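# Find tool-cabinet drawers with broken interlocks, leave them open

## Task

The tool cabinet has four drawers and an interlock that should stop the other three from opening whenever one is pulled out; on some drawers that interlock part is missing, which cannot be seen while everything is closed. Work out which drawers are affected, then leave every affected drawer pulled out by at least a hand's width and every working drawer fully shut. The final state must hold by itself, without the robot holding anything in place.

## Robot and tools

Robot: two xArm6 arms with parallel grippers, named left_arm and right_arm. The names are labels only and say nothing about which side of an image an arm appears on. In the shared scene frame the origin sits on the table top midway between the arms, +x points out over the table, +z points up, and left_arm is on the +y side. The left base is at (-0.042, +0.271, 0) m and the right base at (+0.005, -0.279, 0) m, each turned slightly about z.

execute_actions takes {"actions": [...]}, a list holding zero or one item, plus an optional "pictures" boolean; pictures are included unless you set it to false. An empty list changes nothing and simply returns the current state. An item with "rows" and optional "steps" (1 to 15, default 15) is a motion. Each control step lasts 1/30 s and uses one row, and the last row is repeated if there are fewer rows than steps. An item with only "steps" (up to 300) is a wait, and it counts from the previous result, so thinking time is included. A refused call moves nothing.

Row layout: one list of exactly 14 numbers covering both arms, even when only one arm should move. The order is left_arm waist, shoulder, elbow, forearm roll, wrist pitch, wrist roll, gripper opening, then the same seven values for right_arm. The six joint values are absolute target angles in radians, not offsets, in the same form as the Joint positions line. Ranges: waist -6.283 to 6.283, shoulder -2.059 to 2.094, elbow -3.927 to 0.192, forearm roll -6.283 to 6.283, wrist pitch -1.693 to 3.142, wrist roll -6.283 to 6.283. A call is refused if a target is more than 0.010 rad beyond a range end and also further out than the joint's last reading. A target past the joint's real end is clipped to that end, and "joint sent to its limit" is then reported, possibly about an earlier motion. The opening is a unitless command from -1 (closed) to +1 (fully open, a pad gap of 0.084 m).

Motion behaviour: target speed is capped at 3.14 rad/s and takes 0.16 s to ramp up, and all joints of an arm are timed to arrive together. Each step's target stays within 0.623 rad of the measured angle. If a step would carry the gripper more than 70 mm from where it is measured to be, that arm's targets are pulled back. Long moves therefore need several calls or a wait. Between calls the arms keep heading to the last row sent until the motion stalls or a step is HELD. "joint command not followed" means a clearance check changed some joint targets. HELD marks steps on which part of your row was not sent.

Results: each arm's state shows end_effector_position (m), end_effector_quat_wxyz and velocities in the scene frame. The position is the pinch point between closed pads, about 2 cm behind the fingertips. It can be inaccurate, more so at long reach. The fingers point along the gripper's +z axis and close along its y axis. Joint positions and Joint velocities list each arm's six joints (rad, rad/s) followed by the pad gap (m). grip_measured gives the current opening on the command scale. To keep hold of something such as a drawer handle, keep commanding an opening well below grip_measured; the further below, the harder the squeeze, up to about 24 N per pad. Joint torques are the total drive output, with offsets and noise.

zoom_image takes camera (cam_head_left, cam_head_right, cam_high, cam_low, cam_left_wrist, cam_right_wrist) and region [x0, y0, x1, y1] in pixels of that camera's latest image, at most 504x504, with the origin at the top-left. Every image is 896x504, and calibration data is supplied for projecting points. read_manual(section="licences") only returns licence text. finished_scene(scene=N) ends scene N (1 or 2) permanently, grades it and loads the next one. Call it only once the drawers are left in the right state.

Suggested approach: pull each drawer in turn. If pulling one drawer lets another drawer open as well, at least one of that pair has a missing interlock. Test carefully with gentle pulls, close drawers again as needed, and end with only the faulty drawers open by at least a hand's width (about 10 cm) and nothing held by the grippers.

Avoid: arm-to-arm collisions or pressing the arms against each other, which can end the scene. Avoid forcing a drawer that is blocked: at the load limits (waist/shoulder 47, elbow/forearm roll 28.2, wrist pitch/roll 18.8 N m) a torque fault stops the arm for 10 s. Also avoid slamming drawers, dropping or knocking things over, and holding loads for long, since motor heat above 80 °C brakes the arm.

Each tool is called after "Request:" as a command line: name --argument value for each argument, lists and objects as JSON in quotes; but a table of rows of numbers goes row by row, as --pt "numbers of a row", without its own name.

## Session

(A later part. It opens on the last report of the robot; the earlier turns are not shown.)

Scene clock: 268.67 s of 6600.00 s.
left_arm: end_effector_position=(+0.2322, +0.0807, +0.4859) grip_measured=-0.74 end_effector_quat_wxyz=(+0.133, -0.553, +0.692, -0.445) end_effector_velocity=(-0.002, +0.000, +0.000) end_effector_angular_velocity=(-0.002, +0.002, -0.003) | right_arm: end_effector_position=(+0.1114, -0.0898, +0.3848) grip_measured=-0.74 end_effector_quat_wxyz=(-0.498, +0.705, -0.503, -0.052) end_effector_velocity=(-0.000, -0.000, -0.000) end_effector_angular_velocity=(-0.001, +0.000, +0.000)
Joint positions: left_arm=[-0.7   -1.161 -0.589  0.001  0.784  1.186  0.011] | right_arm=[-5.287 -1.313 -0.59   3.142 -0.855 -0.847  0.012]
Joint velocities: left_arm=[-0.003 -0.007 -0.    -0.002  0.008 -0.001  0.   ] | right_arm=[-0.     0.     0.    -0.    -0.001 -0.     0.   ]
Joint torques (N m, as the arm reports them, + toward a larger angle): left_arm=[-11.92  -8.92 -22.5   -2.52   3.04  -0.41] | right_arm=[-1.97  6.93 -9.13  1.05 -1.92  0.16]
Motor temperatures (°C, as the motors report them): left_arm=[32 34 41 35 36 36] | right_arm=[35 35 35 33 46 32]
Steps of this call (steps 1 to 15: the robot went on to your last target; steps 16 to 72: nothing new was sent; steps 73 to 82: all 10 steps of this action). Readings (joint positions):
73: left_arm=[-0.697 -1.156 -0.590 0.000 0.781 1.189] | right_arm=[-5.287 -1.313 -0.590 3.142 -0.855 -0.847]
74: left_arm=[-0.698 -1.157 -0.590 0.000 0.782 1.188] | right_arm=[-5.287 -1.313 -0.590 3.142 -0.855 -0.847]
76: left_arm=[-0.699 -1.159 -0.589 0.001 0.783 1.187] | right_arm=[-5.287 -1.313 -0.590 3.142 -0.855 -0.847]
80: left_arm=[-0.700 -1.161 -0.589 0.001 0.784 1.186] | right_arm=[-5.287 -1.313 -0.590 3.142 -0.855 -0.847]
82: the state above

D1 is blocked → D2 is sound. Back off and close D2.

Request:
execute_actions --actions '[{"rows": [[-0.694,-1.150,-0.5914,0,0.776,1.191,-1,-5.382,-1.266,-0.5967,3.1416,-0.8145,-0.9495,-1]], "steps": 9}]' --pictures false

Request:
execute_actions --actions '[{"rows": [[-0.694,-1.150,-0.5914,0,0.776,1.191,-1,-5.4656,-1.2114,-0.6069,3.1416,-0.7701,-1.029,-1]], "steps": 9}]' --pictures false

Request:
execute_actions --actions '[{"rows": [[-0.694,-1.150,-0.5914,0,0.776,1.191,-1,-5.5389,-1.1503,-0.6212,3.1416,-0.7234,-1.0919,-1]], "steps": 9}]' --pictures false

Request:
execute_actions --actions '[{"rows": [[-0.694,-1.150,-0.5914,0,0.776,1.191,-1,-5.6032,-1.084,-0.640,3.1416,-0.6758,-1.1425,-1]], "steps": 9}]' --pictures false

Request:
execute_actions --actions '[{"rows": [[-0.694,-1.150,-0.5914,0,0.776,1.191,-1,-5.645,-1.032,-0.6575,3.1416,-0.6405,-1.1735,-1]], "steps": 9}]' --pictures false

Request:
execute_actions --actions '[{"rows": [[-0.694,-1.150,-0.5914,0,0.776,1.191,-1,-5.6596,-1.0145,-0.6635,3.1416,-0.6288,-1.184,-1]], "steps": 12}]'

Scene clock: 272.27 s of 6600.00 s.
left_arm: end_effector_position=(+0.2340, +0.0804, +0.4865) grip_measured=-0.74 end_effector_quat_wxyz=(+0.134, -0.553, +0.692, -0.444) end_effector_velocity=(+0.010, +0.000, +0.001) end_effector_angular_velocity=(+0.002, -0.015, +0.014) | right_arm: end_effector_position=(+0.1356, -0.0896, +0.3845) grip_measured=-0.74 end_effector_quat_wxyz=(-0.500, +0.707, -0.500, -0.005) end_effector_velocity=(+0.007, -0.000, -0.000) end_effector_angular_velocity=(-0.023, -0.033, -0.004)
Joint positions: left_arm=[-0.697 -1.154 -0.592 -0.002  0.781  1.191  0.012] | right_arm=[-5.379 -1.267 -0.596  3.142 -0.816 -0.945  0.012]
Joint velocities: left_arm=[ 0.014  0.023  0.     0.008 -0.035  0.003 -0.   ] | right_arm=[-0.035  0.014 -0.003  0.01   0.011 -0.057 -0.   ]
Joint torques (N m, as the arm reports them, + toward a larger angle): left_arm=[ -6.57   7.49 -17.18  -1.64  -2.08  -0.51] | right_arm=[ -3.97   6.02 -10.23  -0.62  -1.11   0.03]
Motor temperatures (°C, as the motors report them): left_arm=[32 34 41 35 36 36] | right_arm=[35 35 35 33 45 32]
Steps of this call (steps 1 to 15: the robot went on to your last target; steps 16 to 90: nothing new was sent; then 0.30 s passed at rest; steps 91 to 99: all 9 steps of this action). Readings (joint positions):
91: left_arm=[-0.702 -1.164 -0.589 -0.000 0.787 1.186] | right_arm=[-5.288 -1.313 -0.590 3.142 -0.855 -0.848]
92: left_arm=[-0.701 -1.162 -0.590 -0.000 0.786 1.187] | right_arm=[-5.295 -1.310 -0.591 3.143 -0.853 -0.858]
94: left_arm=[-0.699 -1.158 -0.591 -0.002 0.785 1.189] | right_arm=[-5.336 -1.290 -0.593 3.144 -0.837 -0.901]
98: left_arm=[-0.697 -1.155 -0.592 -0.002 0.782 1.191] | right_arm=[-5.377 -1.268 -0.596 3.142 -0.816 -0.943]
99: the state above

Scene clock: 272.57 s of 6600.00 s.
left_arm: end_effector_position=(+0.2355, +0.0805, +0.4864) grip_measured=-0.74 end_effector_quat_wxyz=(+0.135, -0.553, +0.691, -0.445) end_effector_velocity=(+0.002, +0.000, -0.001) end_effector_angular_velocity=(+0.002, +0.001, +0.004) | right_arm: end_effector_position=(+0.1607, -0.0896, +0.3844) grip_measured=-0.74 end_effector_quat_wxyz=(-0.499, +0.706, -0.502, +0.036) end_effector_velocity=(+0.006, -0.000, +0.000) end_effector_angular_velocity=(-0.017, -0.020, -0.006)
Joint positions: left_arm=[-0.695 -1.151 -0.592 -0.     0.776  1.191  0.012] | right_arm=[-5.463 -1.212 -0.606  3.142 -0.771 -1.026  0.012]
Joint velocities: left_arm=[ 0.003  0.004  0.001  0.001 -0.003 -0.    -0.   ] | right_arm=[-0.031  0.015 -0.004  0.011  0.01  -0.044 -0.   ]
Joint torques (N m, as the arm reports them, + toward a larger angle): left_arm=[ -6.1    7.38 -16.46  -1.4   -1.57  -0.52] | right_arm=[ -4.39   5.36 -11.38  -1.14  -0.98  -0.28]
Motor temperatures (°C, as the motors report them): left_arm=[32 34 41 35 36 36] | right_arm=[35 35 35 33 45 32]
Steps of this call (steps 1 to 9: all 9 steps of this action). Readings (joint positions):
1: left_arm=[-0.696 -1.154 -0.592 -0.001 0.780 1.191] | right_arm=[-5.380 -1.266 -0.596 3.142 -0.815 -0.948]
2: left_arm=[-0.696 -1.153 -0.592 -0.001 0.779 1.191] | right_arm=[-5.388 -1.262 -0.597 3.144 -0.812 -0.958]
4: left_arm=[-0.695 -1.152 -0.592 -0.001 0.778 1.191] | right_arm=[-5.427 -1.237 -0.601 3.143 -0.792 -0.993]
8: left_arm=[-0.695 -1.151 -0.592 -0.000 0.776 1.191] | right_arm=[-5.461 -1.213 -0.606 3.141 -0.772 -1.024]
9: the state above

Scene clock: 272.87 s of 6600.00 s.
left_arm: end_effector_position=(+0.2357, +0.0805, +0.4863) grip_measured=-0.74 end_effector_quat_wxyz=(+0.135, -0.553, +0.691, -0.444) end_effector_velocity=(+0.000, +0.000, -0.000) end_effector_angular_velocity=(-0.000, -0.001, +0.001) | right_arm: end_effector_position=(+0.1857, -0.0896, +0.3844) grip_measured=-0.74 end_effector_quat_wxyz=(-0.495, +0.703, -0.505, +0.070) end_effector_velocity=(+0.006, -0.000, +0.000) end_effector_angular_velocity=(-0.013, -0.012, -0.007)
Joint positions: left_arm=[-0.694 -1.15  -0.592 -0.     0.776  1.191  0.012] | right_arm=[-5.536 -1.152 -0.62   3.142 -0.725 -1.089  0.012]
Joint velocities: left_arm=[ 0.001 -0.001  0.002  0.    -0.002 -0.    -0.   ] | right_arm=[-0.026  0.017 -0.006  0.011  0.009 -0.034 -0.   ]
Joint torques (N m, as the arm reports them, + toward a larger angle): left_arm=[ -5.76   7.55 -15.58  -1.27  -1.29  -0.43] | right_arm=[ -5.16   3.75 -12.73  -1.03  -0.98  -0.27]
Motor temperatures (°C, as the motors report them): left_arm=[32 34 41 35 36 36] | right_arm=[35 35 35 33 45 32]
Steps of this call (steps 1 to 9: all 9 steps of this action). Readings (joint positions):
1: left_arm=[-0.695 -1.151 -0.592 -0.000 0.776 1.191] | right_arm=[-5.464 -1.212 -0.606 3.142 -0.770 -1.028]
2: left_arm=[-0.694 -1.150 -0.592 -0.000 0.776 1.191] | right_arm=[-5.472 -1.206 -0.608 3.144 -0.767 -1.036]
4: left_arm=[-0.694 -1.150 -0.592 -0.000 0.776 1.191] | right_arm=[-5.506 -1.177 -0.614 3.142 -0.745 -1.065]
8: left_arm=[-0.694 -1.150 -0.592 -0.000 0.776 1.191] | right_arm=[-5.535 -1.152 -0.620 3.141 -0.725 -1.088]
9: the state above

Scene clock: 273.17 s of 6600.00 s.
left_arm: end_effector_position=(+0.2357, +0.0805, +0.4862) grip_measured=-0.74 end_effector_quat_wxyz=(+0.135, -0.554, +0.691, -0.444) end_effector_velocity=(-0.000, +0.000, +0.000) end_effector_angular_velocity=(-0.001, -0.001, +0.000) | right_arm: end_effector_position=(+0.2107, -0.0896, +0.3844) grip_measured=-0.74 end_effector_quat_wxyz=(-0.490, +0.700, -0.510, +0.099) end_effector_velocity=(+0.006, +0.000, +0.001) end_effector_angular_velocity=(-0.010, -0.009, -0.007)
Joint positions: left_arm=[-0.694 -1.15  -0.592 -0.     0.776  1.191  0.012] | right_arm=[-5.601 -1.085 -0.639  3.142 -0.677 -1.141  0.012]
Joint velocities: left_arm=[-0.    -0.001  0.     0.    -0.001 -0.    -0.   ] | right_arm=[-0.022  0.018 -0.007  0.01   0.01  -0.027  0.   ]
Joint torques (N m, as the arm reports them, + toward a larger angle): left_arm=[ -5.49   7.74 -14.97  -1.27  -1.06  -0.43] | right_arm=[ -5.76   2.31 -13.8   -1.11  -0.64  -0.08]
Motor temperatures (°C, as the motors report them): left_arm=[32 34 41 35 36 36] | right_arm=[35 35 35 33 45 32]
Steps of this call (steps 1 to 9: all 9 steps of this action). Readings (joint positions):
1: left_arm=[-0.694 -1.150 -0.592 -0.000 0.776 1.191] | right_arm=[-5.537 -1.151 -0.620 3.142 -0.724 -1.091]
2: left_arm=[-0.694 -1.150 -0.592 -0.000 0.776 1.191] | right_arm=[-5.545 -1.144 -0.623 3.143 -0.720 -1.098]
4: left_arm=[-0.694 -1.150 -0.592 -0.000 0.776 1.191] | right_arm=[-5.575 -1.113 -0.631 3.142 -0.697 -1.121]
8: left_arm=[-0.694 -1.150 -0.592 -0.000 0.776 1.191] | right_arm=[-5.600 -1.086 -0.638 3.141 -0.678 -1.139]
9: the state above

Scene clock: 273.47 s of 6600.00 s.
left_arm: end_effector_position=(+0.2357, +0.0806, +0.4862) grip_measured=-0.74 end_effector_quat_wxyz=(+0.135, -0.554, +0.691, -0.444) end_effector_velocity=(+0.000, +0.000, +0.001) end_effector_angular_velocity=(-0.002, -0.003, +0.001) | right_arm: end_effector_position=(+0.2291, -0.0895, +0.3846) grip_measured=-0.74 end_effector_quat_wxyz=(-0.486, +0.697, -0.514, +0.117) end_effector_velocity=(+0.000, +0.000, +0.001) end_effector_angular_velocity=(-0.005, +0.004, -0.000)
Joint positions: left_arm=[-0.694 -1.15  -0.592 -0.     0.776  1.191  0.012] | right_arm=[-5.643 -1.034 -0.656  3.142 -0.643 -1.172  0.012]
Joint velocities: left_arm=[ 0.    -0.001 -0.001  0.    -0.001 -0.    -0.   ] | right_arm=[-0.01   0.008 -0.008  0.012 -0.006 -0.016 -0.   ]
Joint torques (N m, as the arm reports them, + toward a larger angle): left_arm=[ -5.19   8.1  -14.61  -1.22  -0.92  -0.51] | right_arm=[ -7.11   1.51 -14.89  -1.56   1.12  -0.14]
Motor temperatures (°C, as the motors report them): left_arm=[32 34 41 35 36 36] | right_arm=[35 35 35 33 45 32]
Steps of this call (steps 1 to 9: all 9 steps of this action). Readings (joint positions):
1: left_arm=[-0.694 -1.150 -0.592 -0.000 0.776 1.191] | right_arm=[-5.602 -1.084 -0.639 3.142 -0.676 -1.142]
2: left_arm=[-0.694 -1.150 -0.592 -0.000 0.776 1.191] | right_arm=[-5.607 -1.078 -0.642 3.143 -0.673 -1.147]
4: left_arm=[-0.694 -1.150 -0.592 -0.000 0.776 1.191] | right_arm=[-5.628 -1.053 -0.649 3.142 -0.656 -1.161]
8: left_arm=[-0.694 -1.150 -0.592 -0.000 0.776 1.191] | right_arm=[-5.643 -1.034 -0.656 3.141 -0.643 -1.172]
9: the state above

Scene clock: 273.87 s of 6600.00 s.
left_arm: end_effector_position=(+0.2357, +0.0806, +0.4861) grip_measured=-0.74 end_effector_quat_wxyz=(+0.135, -0.554, +0.691, -0.444) end_effector_velocity=(-0.000, +0.000, +0.001) end_effector_angular_velocity=(-0.002, -0.003, -0.000) | right_arm: end_effector_position=(+0.2363, -0.0897, +0.3847) grip_measured=-0.74 end_effector_quat_wxyz=(-0.485, +0.696, -0.515, +0.124) end_effector_velocity=(+0.000, -0.000, -0.001) end_effector_angular_velocity=(-0.002, +0.001, -0.001)
Joint positions: left_arm=[-0.694 -1.15  -0.592 -0.     0.776  1.191  0.012] | right_arm=[-5.659 -1.014 -0.663  3.142 -0.629 -1.184  0.012]
Joint velocities: left_arm=[-0.    -0.002 -0.001  0.    -0.001 -0.     0.   ] | right_arm=[-0.001  0.001  0.     0.001 -0.001 -0.002  0.   ]
Joint torques (N m, as the arm reports them, + toward a larger angle): left_arm=[ -5.21   8.18 -13.86  -1.06  -0.61  -0.52] | right_arm=[ -7.28  -0.57 -16.54  -1.57   0.15  -0.22]
Motor temperatures (°C, as the motors report them): left_arm=[32 34 41 35 36 36] | right_arm=[35 35 35 33 45 32]
Steps of this call (steps 1 to 12: all 12 steps of this action). Readings (joint positions):
1: left_arm=[-0.694 -1.150 -0.592 -0.000 0.776 1.191] | right_arm=[-5.644 -1.033 -0.657 3.142 -0.643 -1.173]
2: left_arm=[-0.694 -1.150 -0.592 -0.000 0.776 1.191] | right_arm=[-5.646 -1.030 -0.658 3.143 -0.641 -1.175]
4: left_arm=[-0.694 -1.150 -0.592 -0.000 0.776 1.191] | right_arm=[-5.653 -1.021 -0.660 3.142 -0.634 -1.180]
8: left_arm=[-0.694 -1.150 -0.592 -0.000 0.776 1.191] | right_arm=[-5.659 -1.015 -0.662 3.142 -0.629 -1.183]
12: the state above
camera_calibration (this result's frames):
cam_left_wrist: T_world_to_cam=[[-0.641533, -0.0103008, -0.767026, 0.556049], [0.341704, 0.891388, -0.297768, 0.0542569], [0.686785, -0.453124, -0.568335, 0.282743], [0, 0, 0, 1]] pos_world=[0.144, 0.0854812, 0.603352]
cam_right_wrist: T_world_to_cam=[[-0.60129, -0.0138962, -0.79891, 0.479867], [-0.441632, 0.839028, 0.317795, 0.12305], [0.665892, 0.543911, -0.510636, 0.220607], [0, 0, 0, 1]] pos_world=[0.195982, -0.216564, 0.456916]

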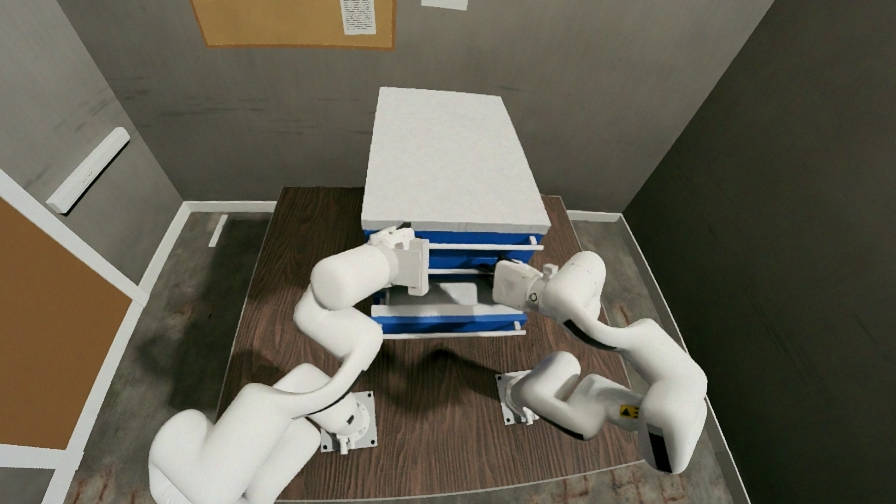

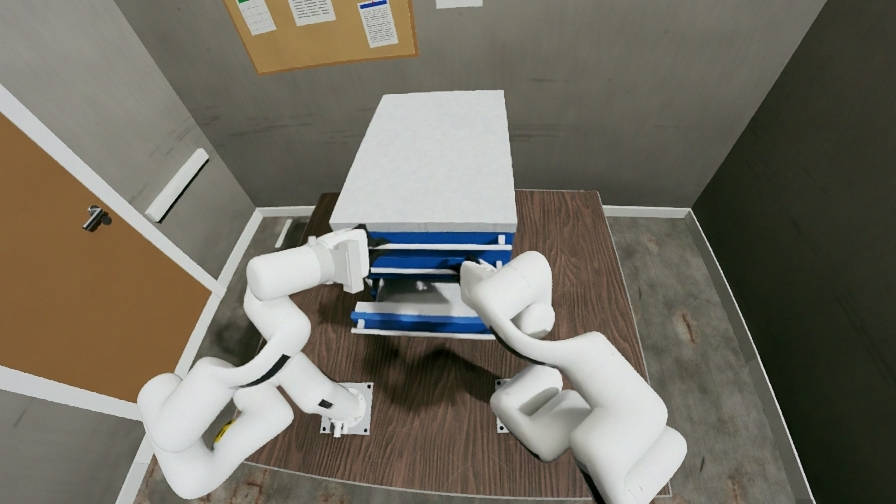

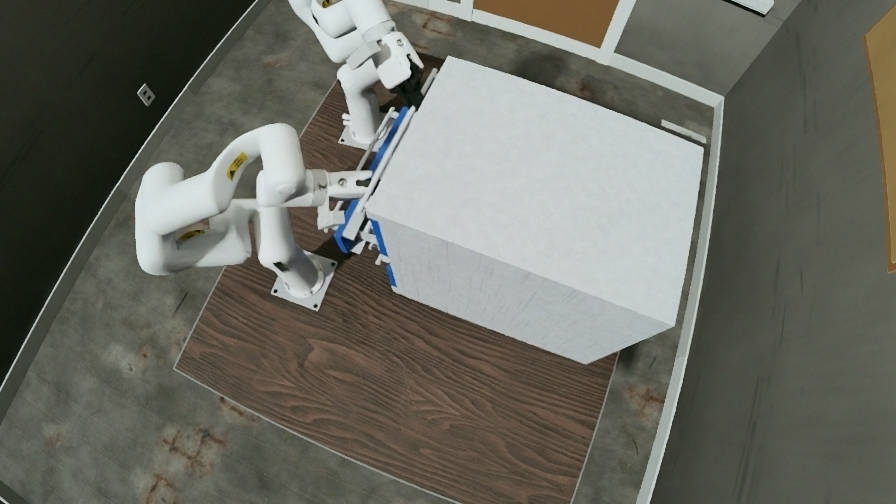

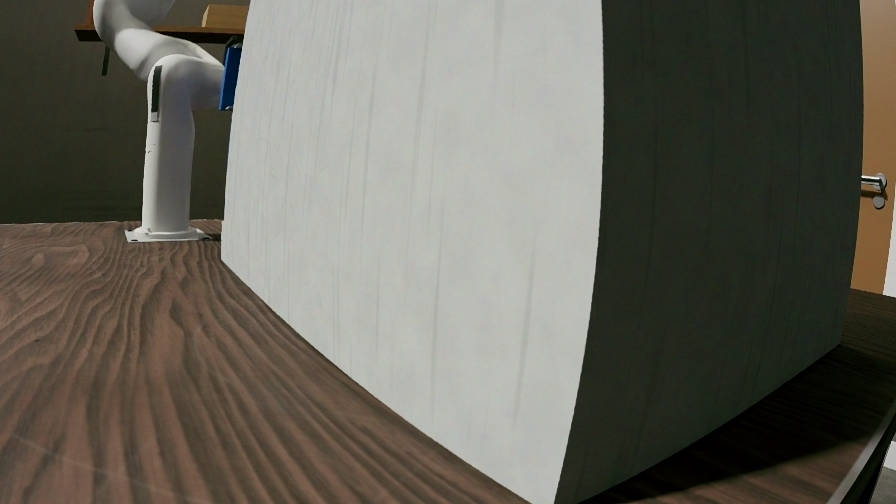

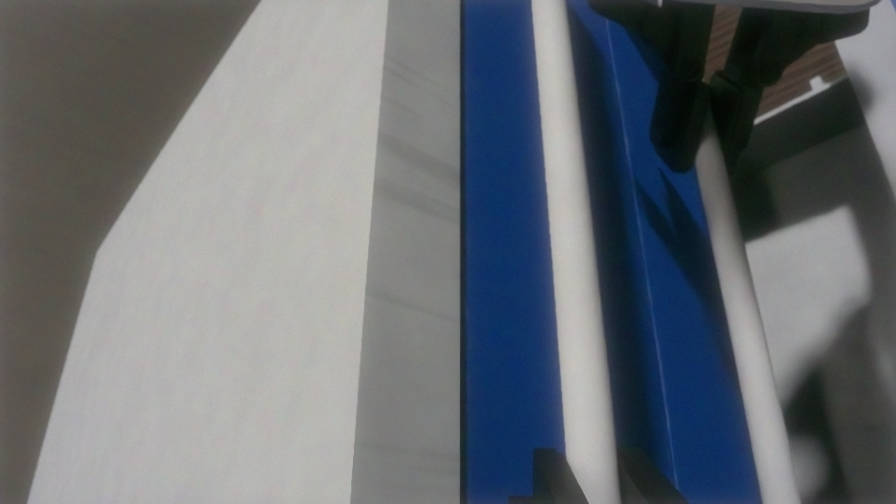

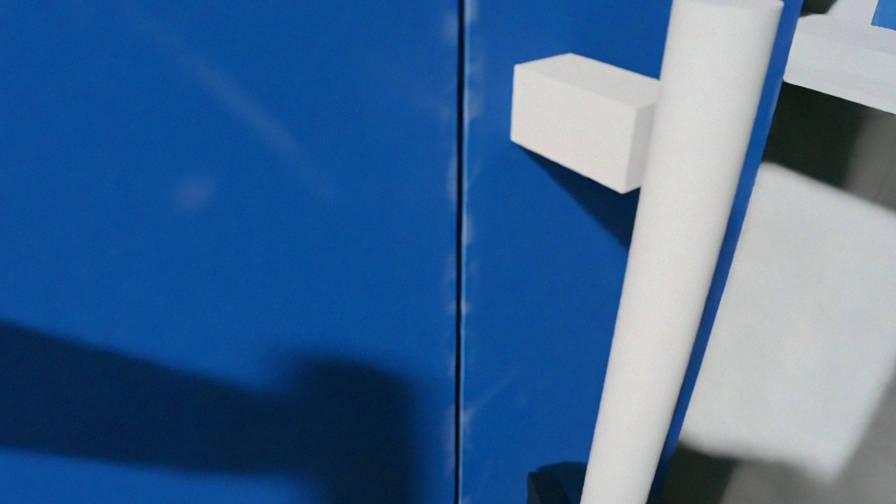

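Request:
execute_actions --actions '[{"rows": [[-0.694,-1.150,-0.5914,0,0.776,1.191,-1,-5.6641,-1.0089,-0.6654,3.1416,-0.625,-1.1873,-1]], "steps": 10}]'

Scene clock: 275.40 s of 6600.00 s.
left_arm: end_effector_position=(+0.2357, +0.0806, +0.4860) grip_measured=-0.74 end_effector_quat_wxyz=(+0.135, -0.554, +0.691, -0.444) end_effector_velocity=(+0.000, -0.000, -0.000) end_effector_angular_velocity=(-0.000, +0.001, -0.000) | right_arm: end_effector_position=(+0.2383, -0.0899, +0.3850) grip_measured=-0.74 end_effector_quat_wxyz=(-0.485, +0.696, -0.515, +0.126) end_effector_velocity=(+0.000, +0.000, +0.001) end_effector_angular_velocity=(+0.002, -0.002, -0.000)
Joint positions: left_arm=[-0.694 -1.15  -0.591 -0.     0.776  1.191  0.012] | right_arm=[-5.664 -1.009 -0.665  3.142 -0.625 -1.187  0.012]
Joint velocities: left_arm=[-0.     0.001 -0.    -0.001 -0.    -0.     0.   ] | right_arm=[-0.001  0.    -0.001  0.001  0.002 -0.001  0.   ]
Joint torques (N m, as the arm reports them, + toward a larger angle): left_arm=[ -4.9    8.6  -12.96  -1.14  -0.33  -0.48] | right_arm=[ -9.2   -2.52 -19.13  -2.47   0.25  -0.23]
Motor temperatures (°C, as the motors report them): left_arm=[32 34 41 35 36 36] | right_arm=[35 35 36 33 45 32]
Steps of this call (steps 1 to 15: the robot went on to your last target; steps 16 to 36: nothing new was sent; steps 37 to 46: all 10 steps of this action). Readings (joint positions):
37: left_arm=[-0.694 -1.150 -0.591 -0.000 0.776 1.191] | right_arm=[-5.660 -1.014 -0.663 3.142 -0.629 -1.184]
38: left_arm=[-0.694 -1.150 -0.591 -0.000 0.776 1.191] | right_arm=[-5.660 -1.013 -0.664 3.142 -0.628 -1.185]
40: left_arm=[-0.694 -1.150 -0.591 -0.000 0.776 1.191] | right_arm=[-5.662 -1.011 -0.664 3.142 -0.626 -1.186]
44: left_arm=[-0.694 -1.150 -0.591 -0.000 0.776 1.191] | right_arm=[-5.664 -1.009 -0.665 3.142 -0.625 -1.187]
46: the state above
camera_calibration (this result's frames):
cam_left_wrist: T_world_to_cam=[[-0.641705, -0.0101894, -0.766884, 0.555928], [0.341599, 0.891456, -0.297684, 0.0541862], [0.686676, -0.452993, -0.568571, 0.2828], [0, 0, 0, 1]] pos_world=[0.144039, 0.0854663, 0.603254]
cam_right_wrist: T_world_to_cam=[[-0.599501, -0.0136102, -0.800259, 0.48144], [-0.439757, 0.841014, 0.315134, 0.124783], [0.66874, 0.540842, -0.510173, 0.218357], [0, 0, 0, 1]] pos_world=[0.197474, -0.216489, 0.457353]

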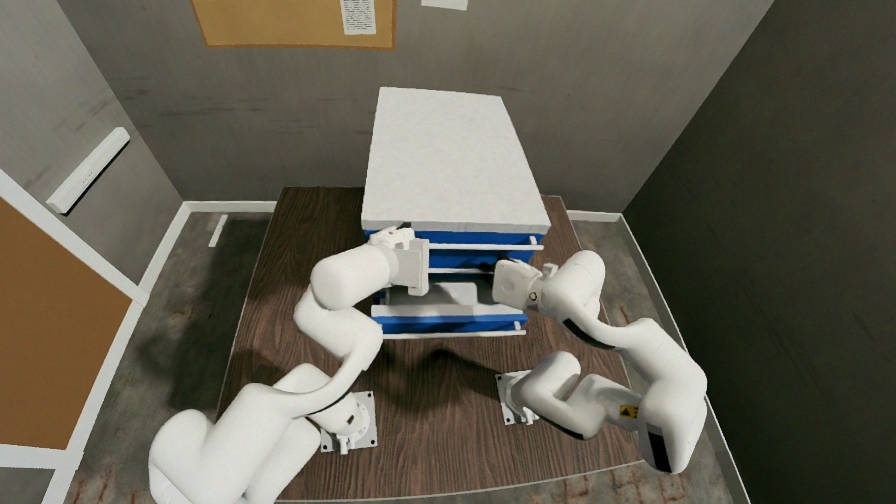

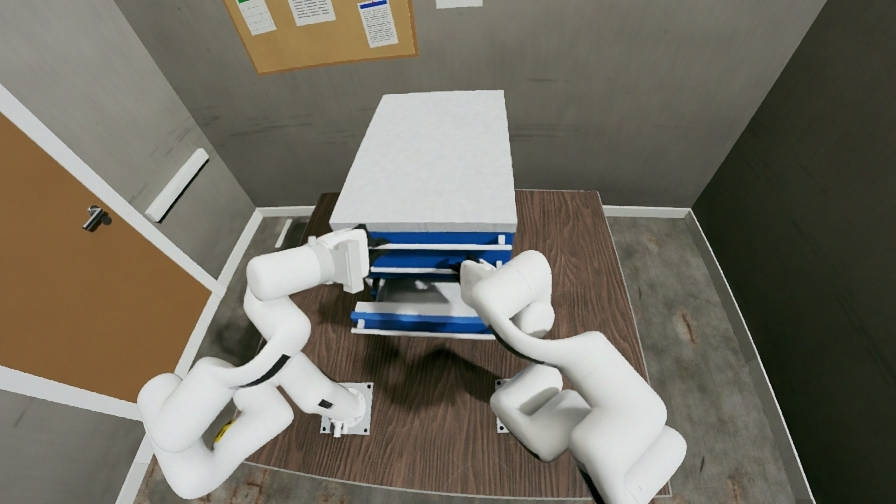

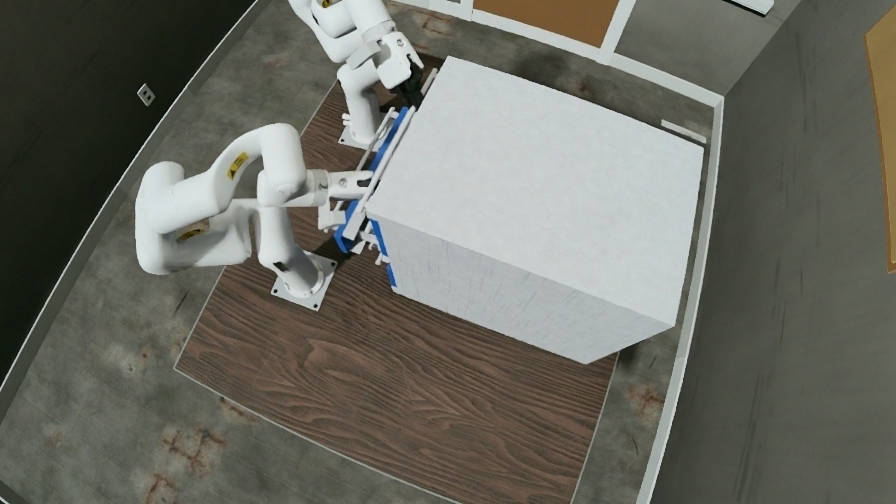

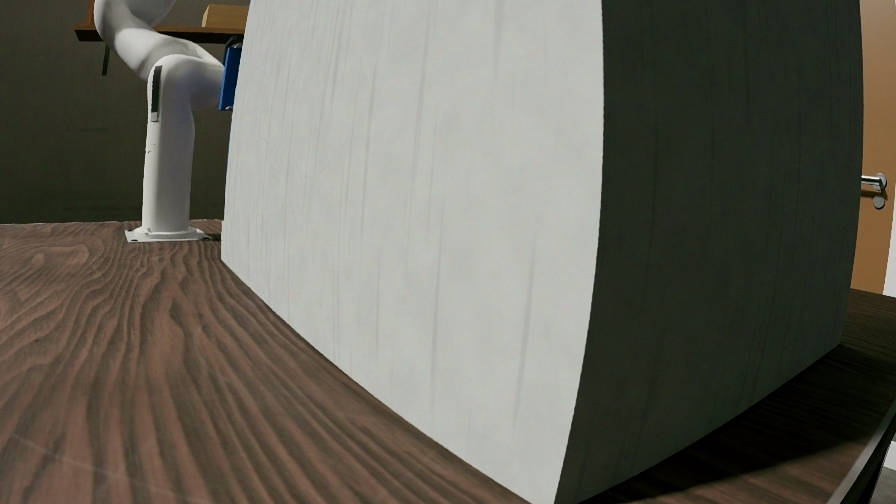

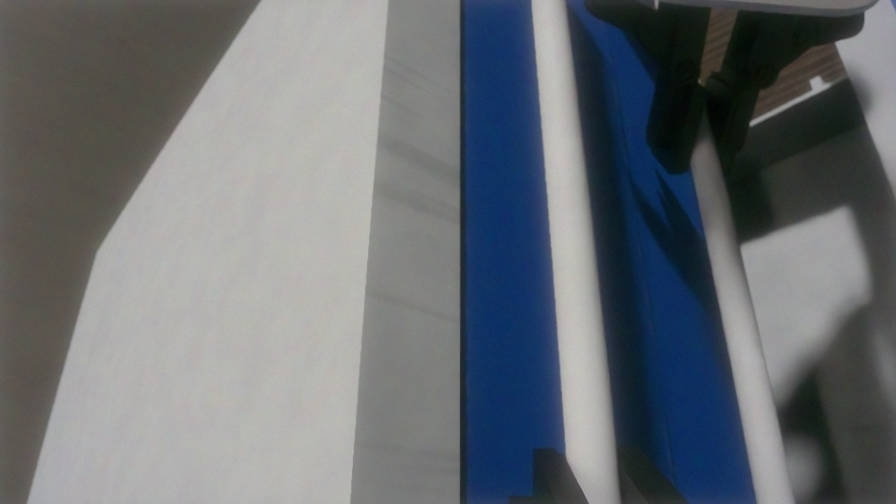

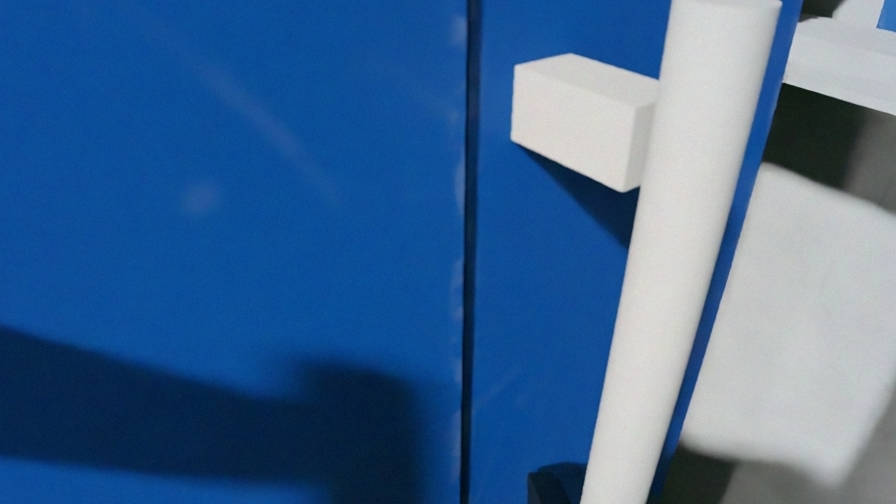

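Request:
execute_actions --actions '[{"rows": [[-0.694,-1.150,-0.5914,0,0.776,1.191,-1,-5.6641,-1.0089,-0.6654,3.1416,-0.625,-1.1873,-0.4]], "steps": 9}]' --pictures false

Request:
execute_actions --actions '[{"rows": [[-0.694,-1.150,-0.5914,0,0.776,1.191,-1,-5.662,-1.081,-0.686,3.1416,-0.719,-1.186,-0.4]], "steps": 8}]' --pictures false

Request:
execute_actions --actions '[{"rows": [[-0.694,-1.150,-0.5914,0,0.776,1.191,-1,-5.66,-1.15,-0.7151,3.1416,-0.8179,-1.184,-0.4]], "steps": 7}]' --pictures false

Request:
execute_actions --actions '[{"rows": [[-0.694,-1.150,-0.5914,0,0.776,1.191,-1,-5.66,-1.245,-0.805,3.1416,-1.004,-1.184,-0.4]], "steps": 9}]' --pictures false

Request:
execute_actions --actions '[{"rows": [[-0.7275,-1.2063,-0.5807,0,0.827,1.1715,-1,-4.5,-1.245,-0.805,3.1416,-1.004,-1.184,-0.4]], "steps": 15}]'

Scene clock: 278.43 s of 6600.00 s.
left_arm: end_effector_position=(+0.2357, +0.0806, +0.4860) grip_measured=-0.74 end_effector_quat_wxyz=(+0.135, -0.554, +0.691, -0.444) end_effector_velocity=(+0.000, +0.000, +0.000) end_effector_angular_velocity=(+0.001, -0.000, +0.000) | right_arm: end_effector_position=(+0.2388, -0.0908, +0.3866) grip_measured=-0.43 end_effector_quat_wxyz=(-0.486, +0.695, -0.515, +0.127) end_effector_velocity=(-0.002, +0.005, -0.004) end_effector_angular_velocity=(+0.004, +0.013, +0.011)
Joint positions: left_arm=[-0.694 -1.15  -0.591 -0.     0.776  1.191  0.012] | right_arm=[-5.666 -1.011 -0.668  3.14  -0.626 -1.187  0.025]
Joint velocities: left_arm=[ 0.  0. -0.  0.  0.  0. -0.] | right_arm=[ 0.01   0.006  0.007  0.012  0.006 -0.     0.007]
Joint torques (N m, as the arm reports them, + toward a larger angle): left_arm=[ -5.16   8.78 -12.59  -1.15   0.01  -0.43] | right_arm=[ -2.98   1.82 -15.52   0.05   1.88  -0.35]
Motor temperatures (°C, as the motors report them): left_arm=[32 34 41 35 36 36] | right_arm=[35 35 37 33 44 32]
Steps of this call (steps 1 to 15: the robot went on to your last target; steps 16 to 82: nothing new was sent; steps 83 to 91: all 9 steps of this action). Readings (joint positions):
83: left_arm=[-0.694 -1.150 -0.591 -0.000 0.776 1.191] | right_arm=[-5.664 -1.009 -0.665 3.142 -0.625 -1.187]
84: left_arm=[-0.694 -1.150 -0.591 -0.000 0.776 1.191] | right_arm=[-5.665 -1.009 -0.666 3.141 -0.625 -1.187]
86: left_arm=[-0.694 -1.150 -0.591 -0.000 0.776 1.191] | right_arm=[-5.667 -1.011 -0.670 3.138 -0.625 -1.187]
90: left_arm=[-0.694 -1.150 -0.591 -0.000 0.776 1.191] | right_arm=[-5.666 -1.011 -0.668 3.139 -0.626 -1.187]
91: the state above

Scene clock: 278.70 s of 6600.00 s.
left_arm: end_effector_position=(+0.2357, +0.0806, +0.4860) grip_measured=-0.74 end_effector_quat_wxyz=(+0.135, -0.554, +0.691, -0.444) end_effector_velocity=(+0.000, +0.000, +0.000) end_effector_angular_velocity=(-0.000, -0.001, +0.000) | right_arm: end_effector_position=(+0.2194, -0.1049, +0.4004) grip_measured=-0.42 end_effector_quat_wxyz=(-0.487, +0.695, -0.515, +0.126) end_effector_velocity=(-0.019, -0.013, -0.010) end_effector_angular_velocity=(-0.033, +0.048, +0.005)
Joint positions: left_arm=[-0.694 -1.15  -0.591  0.     0.776  1.191  0.012] | right_arm=[-5.663 -1.079 -0.687  3.141 -0.713 -1.186  0.026]
Joint velocities: left_arm=[ 0.     0.    -0.     0.    -0.001 -0.    -0.   ] | right_arm=[ 0.005 -0.04   0.012  0.003 -0.087  0.002  0.   ]
Joint torques (N m, as the arm reports them, + toward a larger angle): left_arm=[ -4.74   8.73 -12.47  -1.07  -0.1   -0.56] | right_arm=[ -2.24   3.57 -13.7    0.71   0.82  -0.24]
Motor temperatures (°C, as the motors report them): left_arm=[32 34 41 35 36 36] | right_arm=[35 35 37 33 44 32]
Steps of this call (steps 1 to 8: all 8 steps of this action). Readings (joint positions):
1: left_arm=[-0.694 -1.150 -0.591 -0.000 0.776 1.191] | right_arm=[-5.666 -1.011 -0.667 3.140 -0.627 -1.187]
2: left_arm=[-0.694 -1.150 -0.591 0.000 0.776 1.191] | right_arm=[-5.665 -1.016 -0.668 3.140 -0.635 -1.187]
4: left_arm=[-0.694 -1.150 -0.591 -0.000 0.776 1.191] | right_arm=[-5.664 -1.047 -0.676 3.140 -0.675 -1.187]
8: the state above

Scene clock: 278.93 s of 6600.00 s.
left_arm: end_effector_position=(+0.2357, +0.0806, +0.4860) grip_measured=-0.74 end_effector_quat_wxyz=(+0.135, -0.554, +0.691, -0.444) end_effector_velocity=(-0.000, +0.000, +0.001) end_effector_angular_velocity=(-0.001, -0.001, +0.000) | right_arm: end_effector_position=(+0.1984, -0.1210, +0.4145) grip_measured=-0.42 end_effector_quat_wxyz=(-0.487, +0.695, -0.515, +0.125) end_effector_velocity=(-0.036, -0.028, +0.014) end_effector_angular_velocity=(-0.012, +0.019, +0.002)
Joint positions: left_arm=[-0.694 -1.15  -0.591 -0.     0.776  1.191  0.012] | right_arm=[-5.66  -1.145 -0.715  3.142 -0.808 -1.184  0.026]
Joint velocities: left_arm=[ 0.    -0.    -0.002 -0.     0.    -0.    -0.   ] | right_arm=[ 0.004 -0.104 -0.034  0.    -0.161  0.003 -0.   ]
Joint torques (N m, as the arm reports them, + toward a larger angle): left_arm=[ -4.93   8.76 -12.64  -1.14  -0.05  -0.48] | right_arm=[ -2.16   7.16 -12.25   0.45   1.04  -0.32]
Motor temperatures (°C, as the motors report them): left_arm=[32 34 41 35 36 36] | right_arm=[35 35 37 33 44 32]
Steps of this call (steps 1 to 7: all 7 steps of this action). Readings (joint positions):
1: left_arm=[-0.694 -1.150 -0.591 -0.000 0.776 1.191] | right_arm=[-5.663 -1.080 -0.687 3.141 -0.716 -1.186]
2: left_arm=[-0.694 -1.150 -0.591 -0.000 0.776 1.191] | right_arm=[-5.662 -1.085 -0.688 3.141 -0.727 -1.186]
4: left_arm=[-0.694 -1.150 -0.591 -0.000 0.776 1.191] | right_arm=[-5.661 -1.115 -0.700 3.141 -0.771 -1.185]
7: the state above

Scene clock: 279.23 s of 6600.00 s.
left_arm: end_effector_position=(+0.2357, +0.0806, +0.4859) grip_measured=-0.74 end_effector_quat_wxyz=(+0.135, -0.554, +0.691, -0.444) end_effector_velocity=(-0.001, +0.000, +0.001) end_effector_angular_velocity=(-0.001, -0.002, -0.001) | right_arm: end_effector_position=(+0.1573, -0.1543, +0.4446) grip_measured=-0.42 end_effector_quat_wxyz=(-0.487, +0.695, -0.515, +0.124) end_effector_velocity=(-0.022, -0.018, -0.017) end_effector_angular_velocity=(-0.062, +0.075, -0.001)
Joint positions: left_arm=[-0.694 -1.15  -0.591 -0.     0.776  1.191  0.012] | right_arm=[-5.66  -1.244 -0.804  3.142 -0.996 -1.184  0.026]
Joint velocities: left_arm=[-0.001 -0.002 -0.     0.    -0.    -0.    -0.   ] | right_arm=[-0.001 -0.025 -0.002 -0.001 -0.125  0.    -0.   ]
Joint torques (N m, as the arm reports them, + toward a larger angle): left_arm=[ -4.75   8.84 -12.74  -1.08  -0.1   -0.47] | right_arm=[ -2.14   9.12 -10.96   0.84   1.28  -0.28]
Motor temperatures (°C, as the motors report them): left_arm=[32 34 40 35 36 36] | right_arm=[35 35 37 33 44 32]
Steps of this call (steps 1 to 9: all 9 steps of this action). Readings (joint positions):
1: left_arm=[-0.694 -1.150 -0.591 0.000 0.776 1.191] | right_arm=[-5.660 -1.148 -0.715 3.142 -0.813 -1.184]
2: left_arm=[-0.694 -1.150 -0.591 -0.000 0.776 1.191] | right_arm=[-5.660 -1.152 -0.718 3.142 -0.825 -1.184]
4: left_arm=[-0.694 -1.150 -0.591 0.000 0.776 1.191] | right_arm=[-5.660 -1.184 -0.746 3.142 -0.892 -1.184]
8: left_arm=[-0.694 -1.150 -0.591 -0.000 0.776 1.191] | right_arm=[-5.660 -1.242 -0.803 3.142 -0.990 -1.184]
9: the state above

Scene clock: 279.73 s of 6600.00 s.
left_arm: end_effector_position=(+0.2166, +0.0807, +0.4858) grip_measured=-0.74 end_effector_quat_wxyz=(+0.123, -0.550, +0.696, -0.445) end_effector_velocity=(-0.001, +0.000, -0.000) end_effector_angular_velocity=(-0.001, +0.001, -0.001) | right_arm: end_effector_position=(-0.0005, -0.0832, +0.4435) grip_measured=-0.42 end_effector_quat_wxyz=(-0.489, +0.852, -0.156, -0.102) end_effector_velocity=(-0.419, -0.012, +0.002) end_effector_angular_velocity=(+0.003, +0.001, +2.142)
Joint positions: left_arm=[-0.727 -1.206 -0.581 -0.     0.826  1.171  0.012] | right_arm=[-4.747 -1.245 -0.805  3.142 -1.003 -1.184  0.026]
Joint velocities: left_arm=[-0.001 -0.004  0.001 -0.     0.003 -0.001 -0.   ] | right_arm=[ 2.142 -0.003 -0.004  0.001 -0.003 -0.    -0.   ]
Joint torques (N m, as the arm reports them, + toward a larger angle): left_arm=[ -5.01   8.23 -11.58  -1.46   1.11  -0.33] | right_arm=[ -6.14   7.24 -11.96   0.36   0.58  -0.48]
Motor temperatures (°C, as the motors report them): left_arm=[32 34 40 35 36 36] | right_arm=[35 35 37 33 44 32]
Steps of this call (steps 1 to 15: all 15 steps of this action). Readings (joint positions):
1: left_arm=[-0.694 -1.150 -0.591 0.000 0.777 1.191] | right_arm=[-5.659 -1.244 -0.804 3.142 -0.999 -1.184]
2: left_arm=[-0.698 -1.156 -0.590 0.001 0.782 1.188] | right_arm=[-5.651 -1.244 -0.803 3.141 -1.000 -1.184]
4: left_arm=[-0.713 -1.183 -0.585 0.000 0.806 1.179] | right_arm=[-5.582 -1.243 -0.803 3.141 -1.001 -1.184]
8: left_arm=[-0.726 -1.204 -0.581 -0.000 0.824 1.172] | right_arm=[-5.271 -1.244 -0.804 3.142 -1.002 -1.184]
15: the state above
camera_calibration (this result's frames):
cam_left_wrist: T_world_to_cam=[[-0.652071, -0.00353709, -0.75815, 0.540942], [0.357259, 0.880573, -0.31138, 0.0647066], [0.668707, -0.473898, -0.572932, 0.303556], [0, 0, 0, 1]] pos_world=[0.126626, 0.0887887, 0.60418]
cam_right_wrist: T_world_to_cam=[[-0.356515, -0.486212, -0.797807, 0.34487], [-0.93401, 0.164588, 0.317074, -0.0617029], [-0.0228556, 0.858201, -0.512804, 0.43156], [0, 0, 0, 1]] pos_world=[0.0751836, -0.19253, 0.51601]

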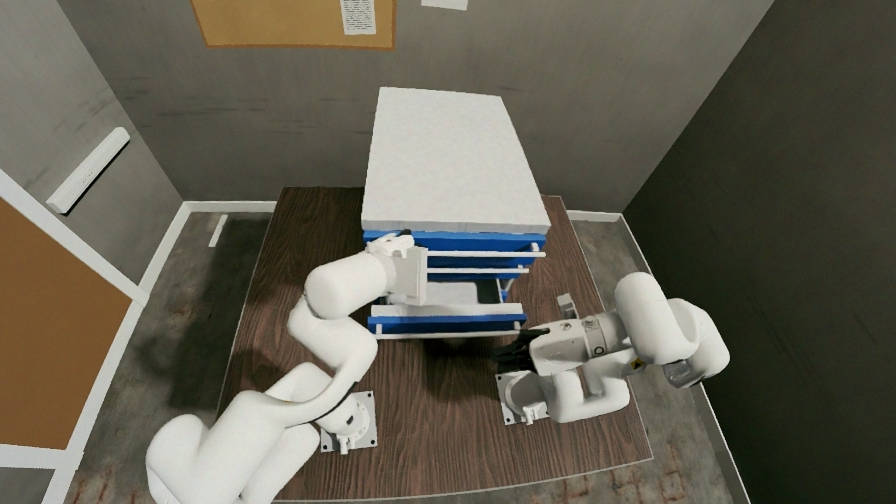

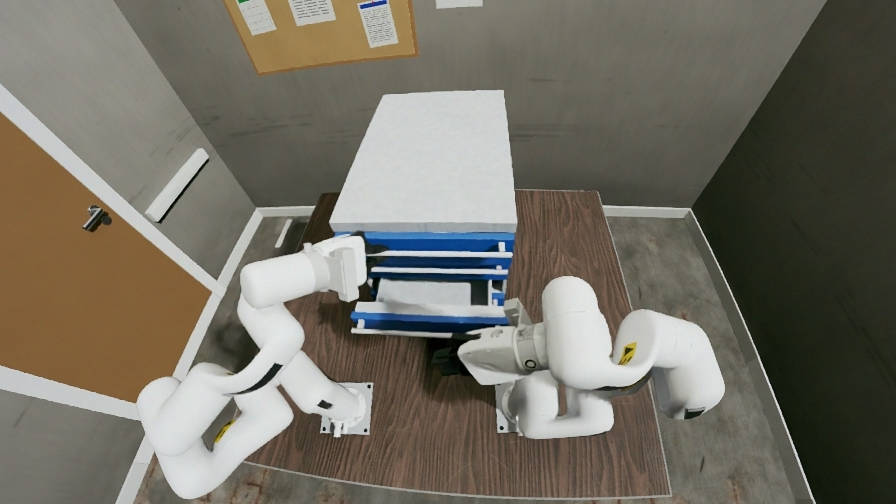

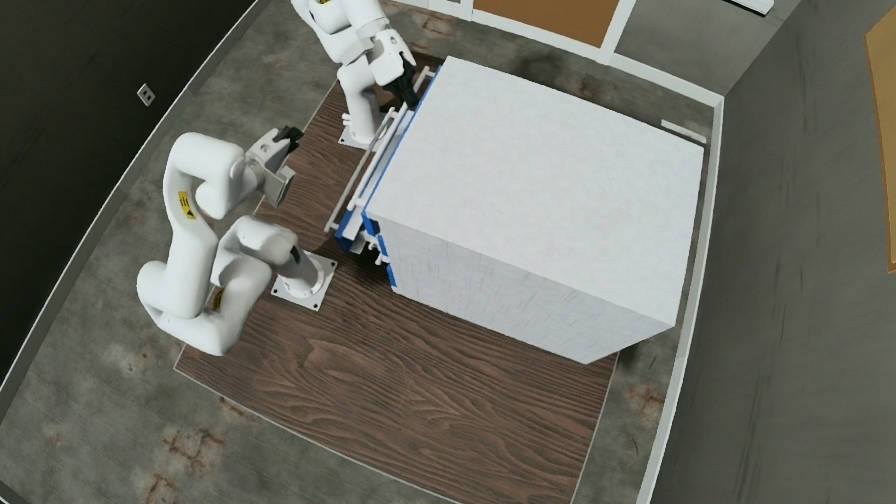

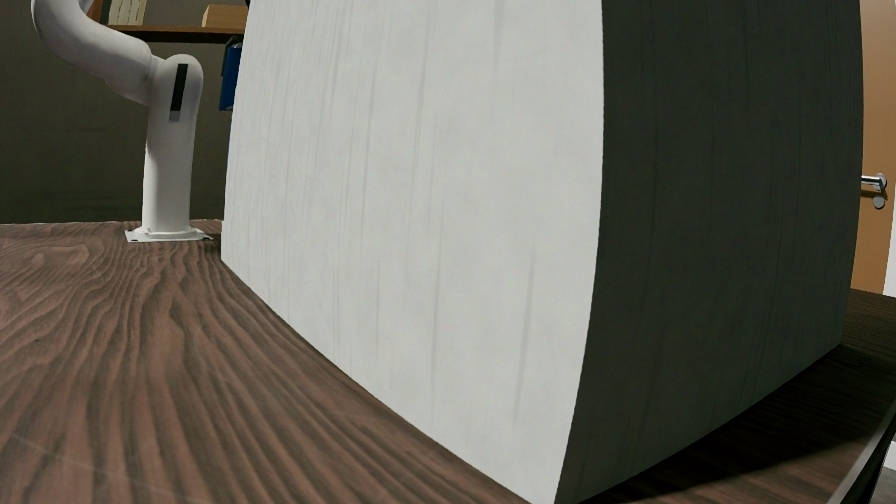

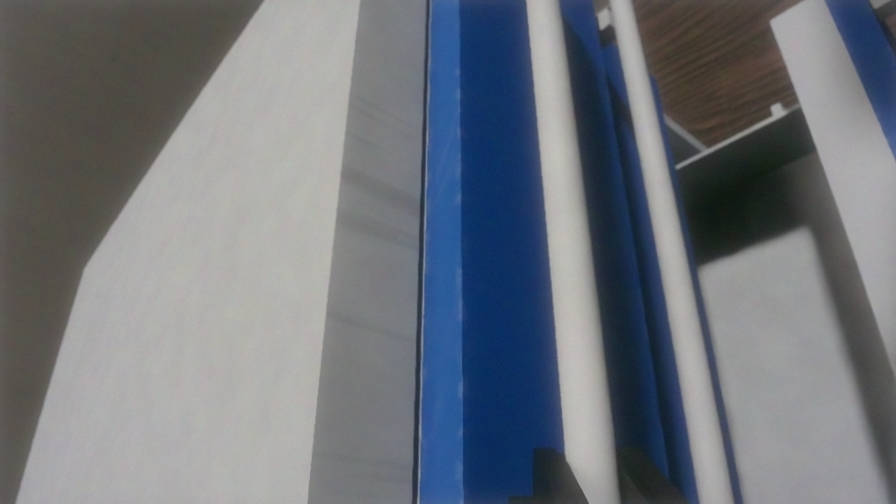

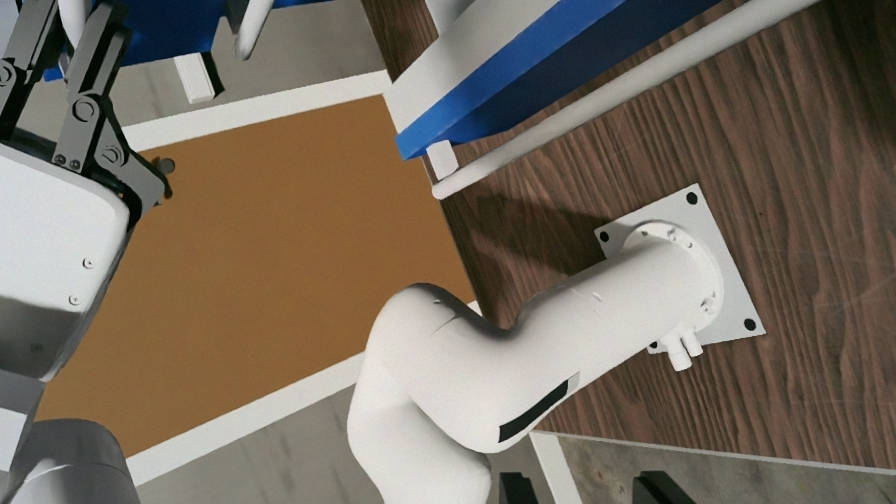

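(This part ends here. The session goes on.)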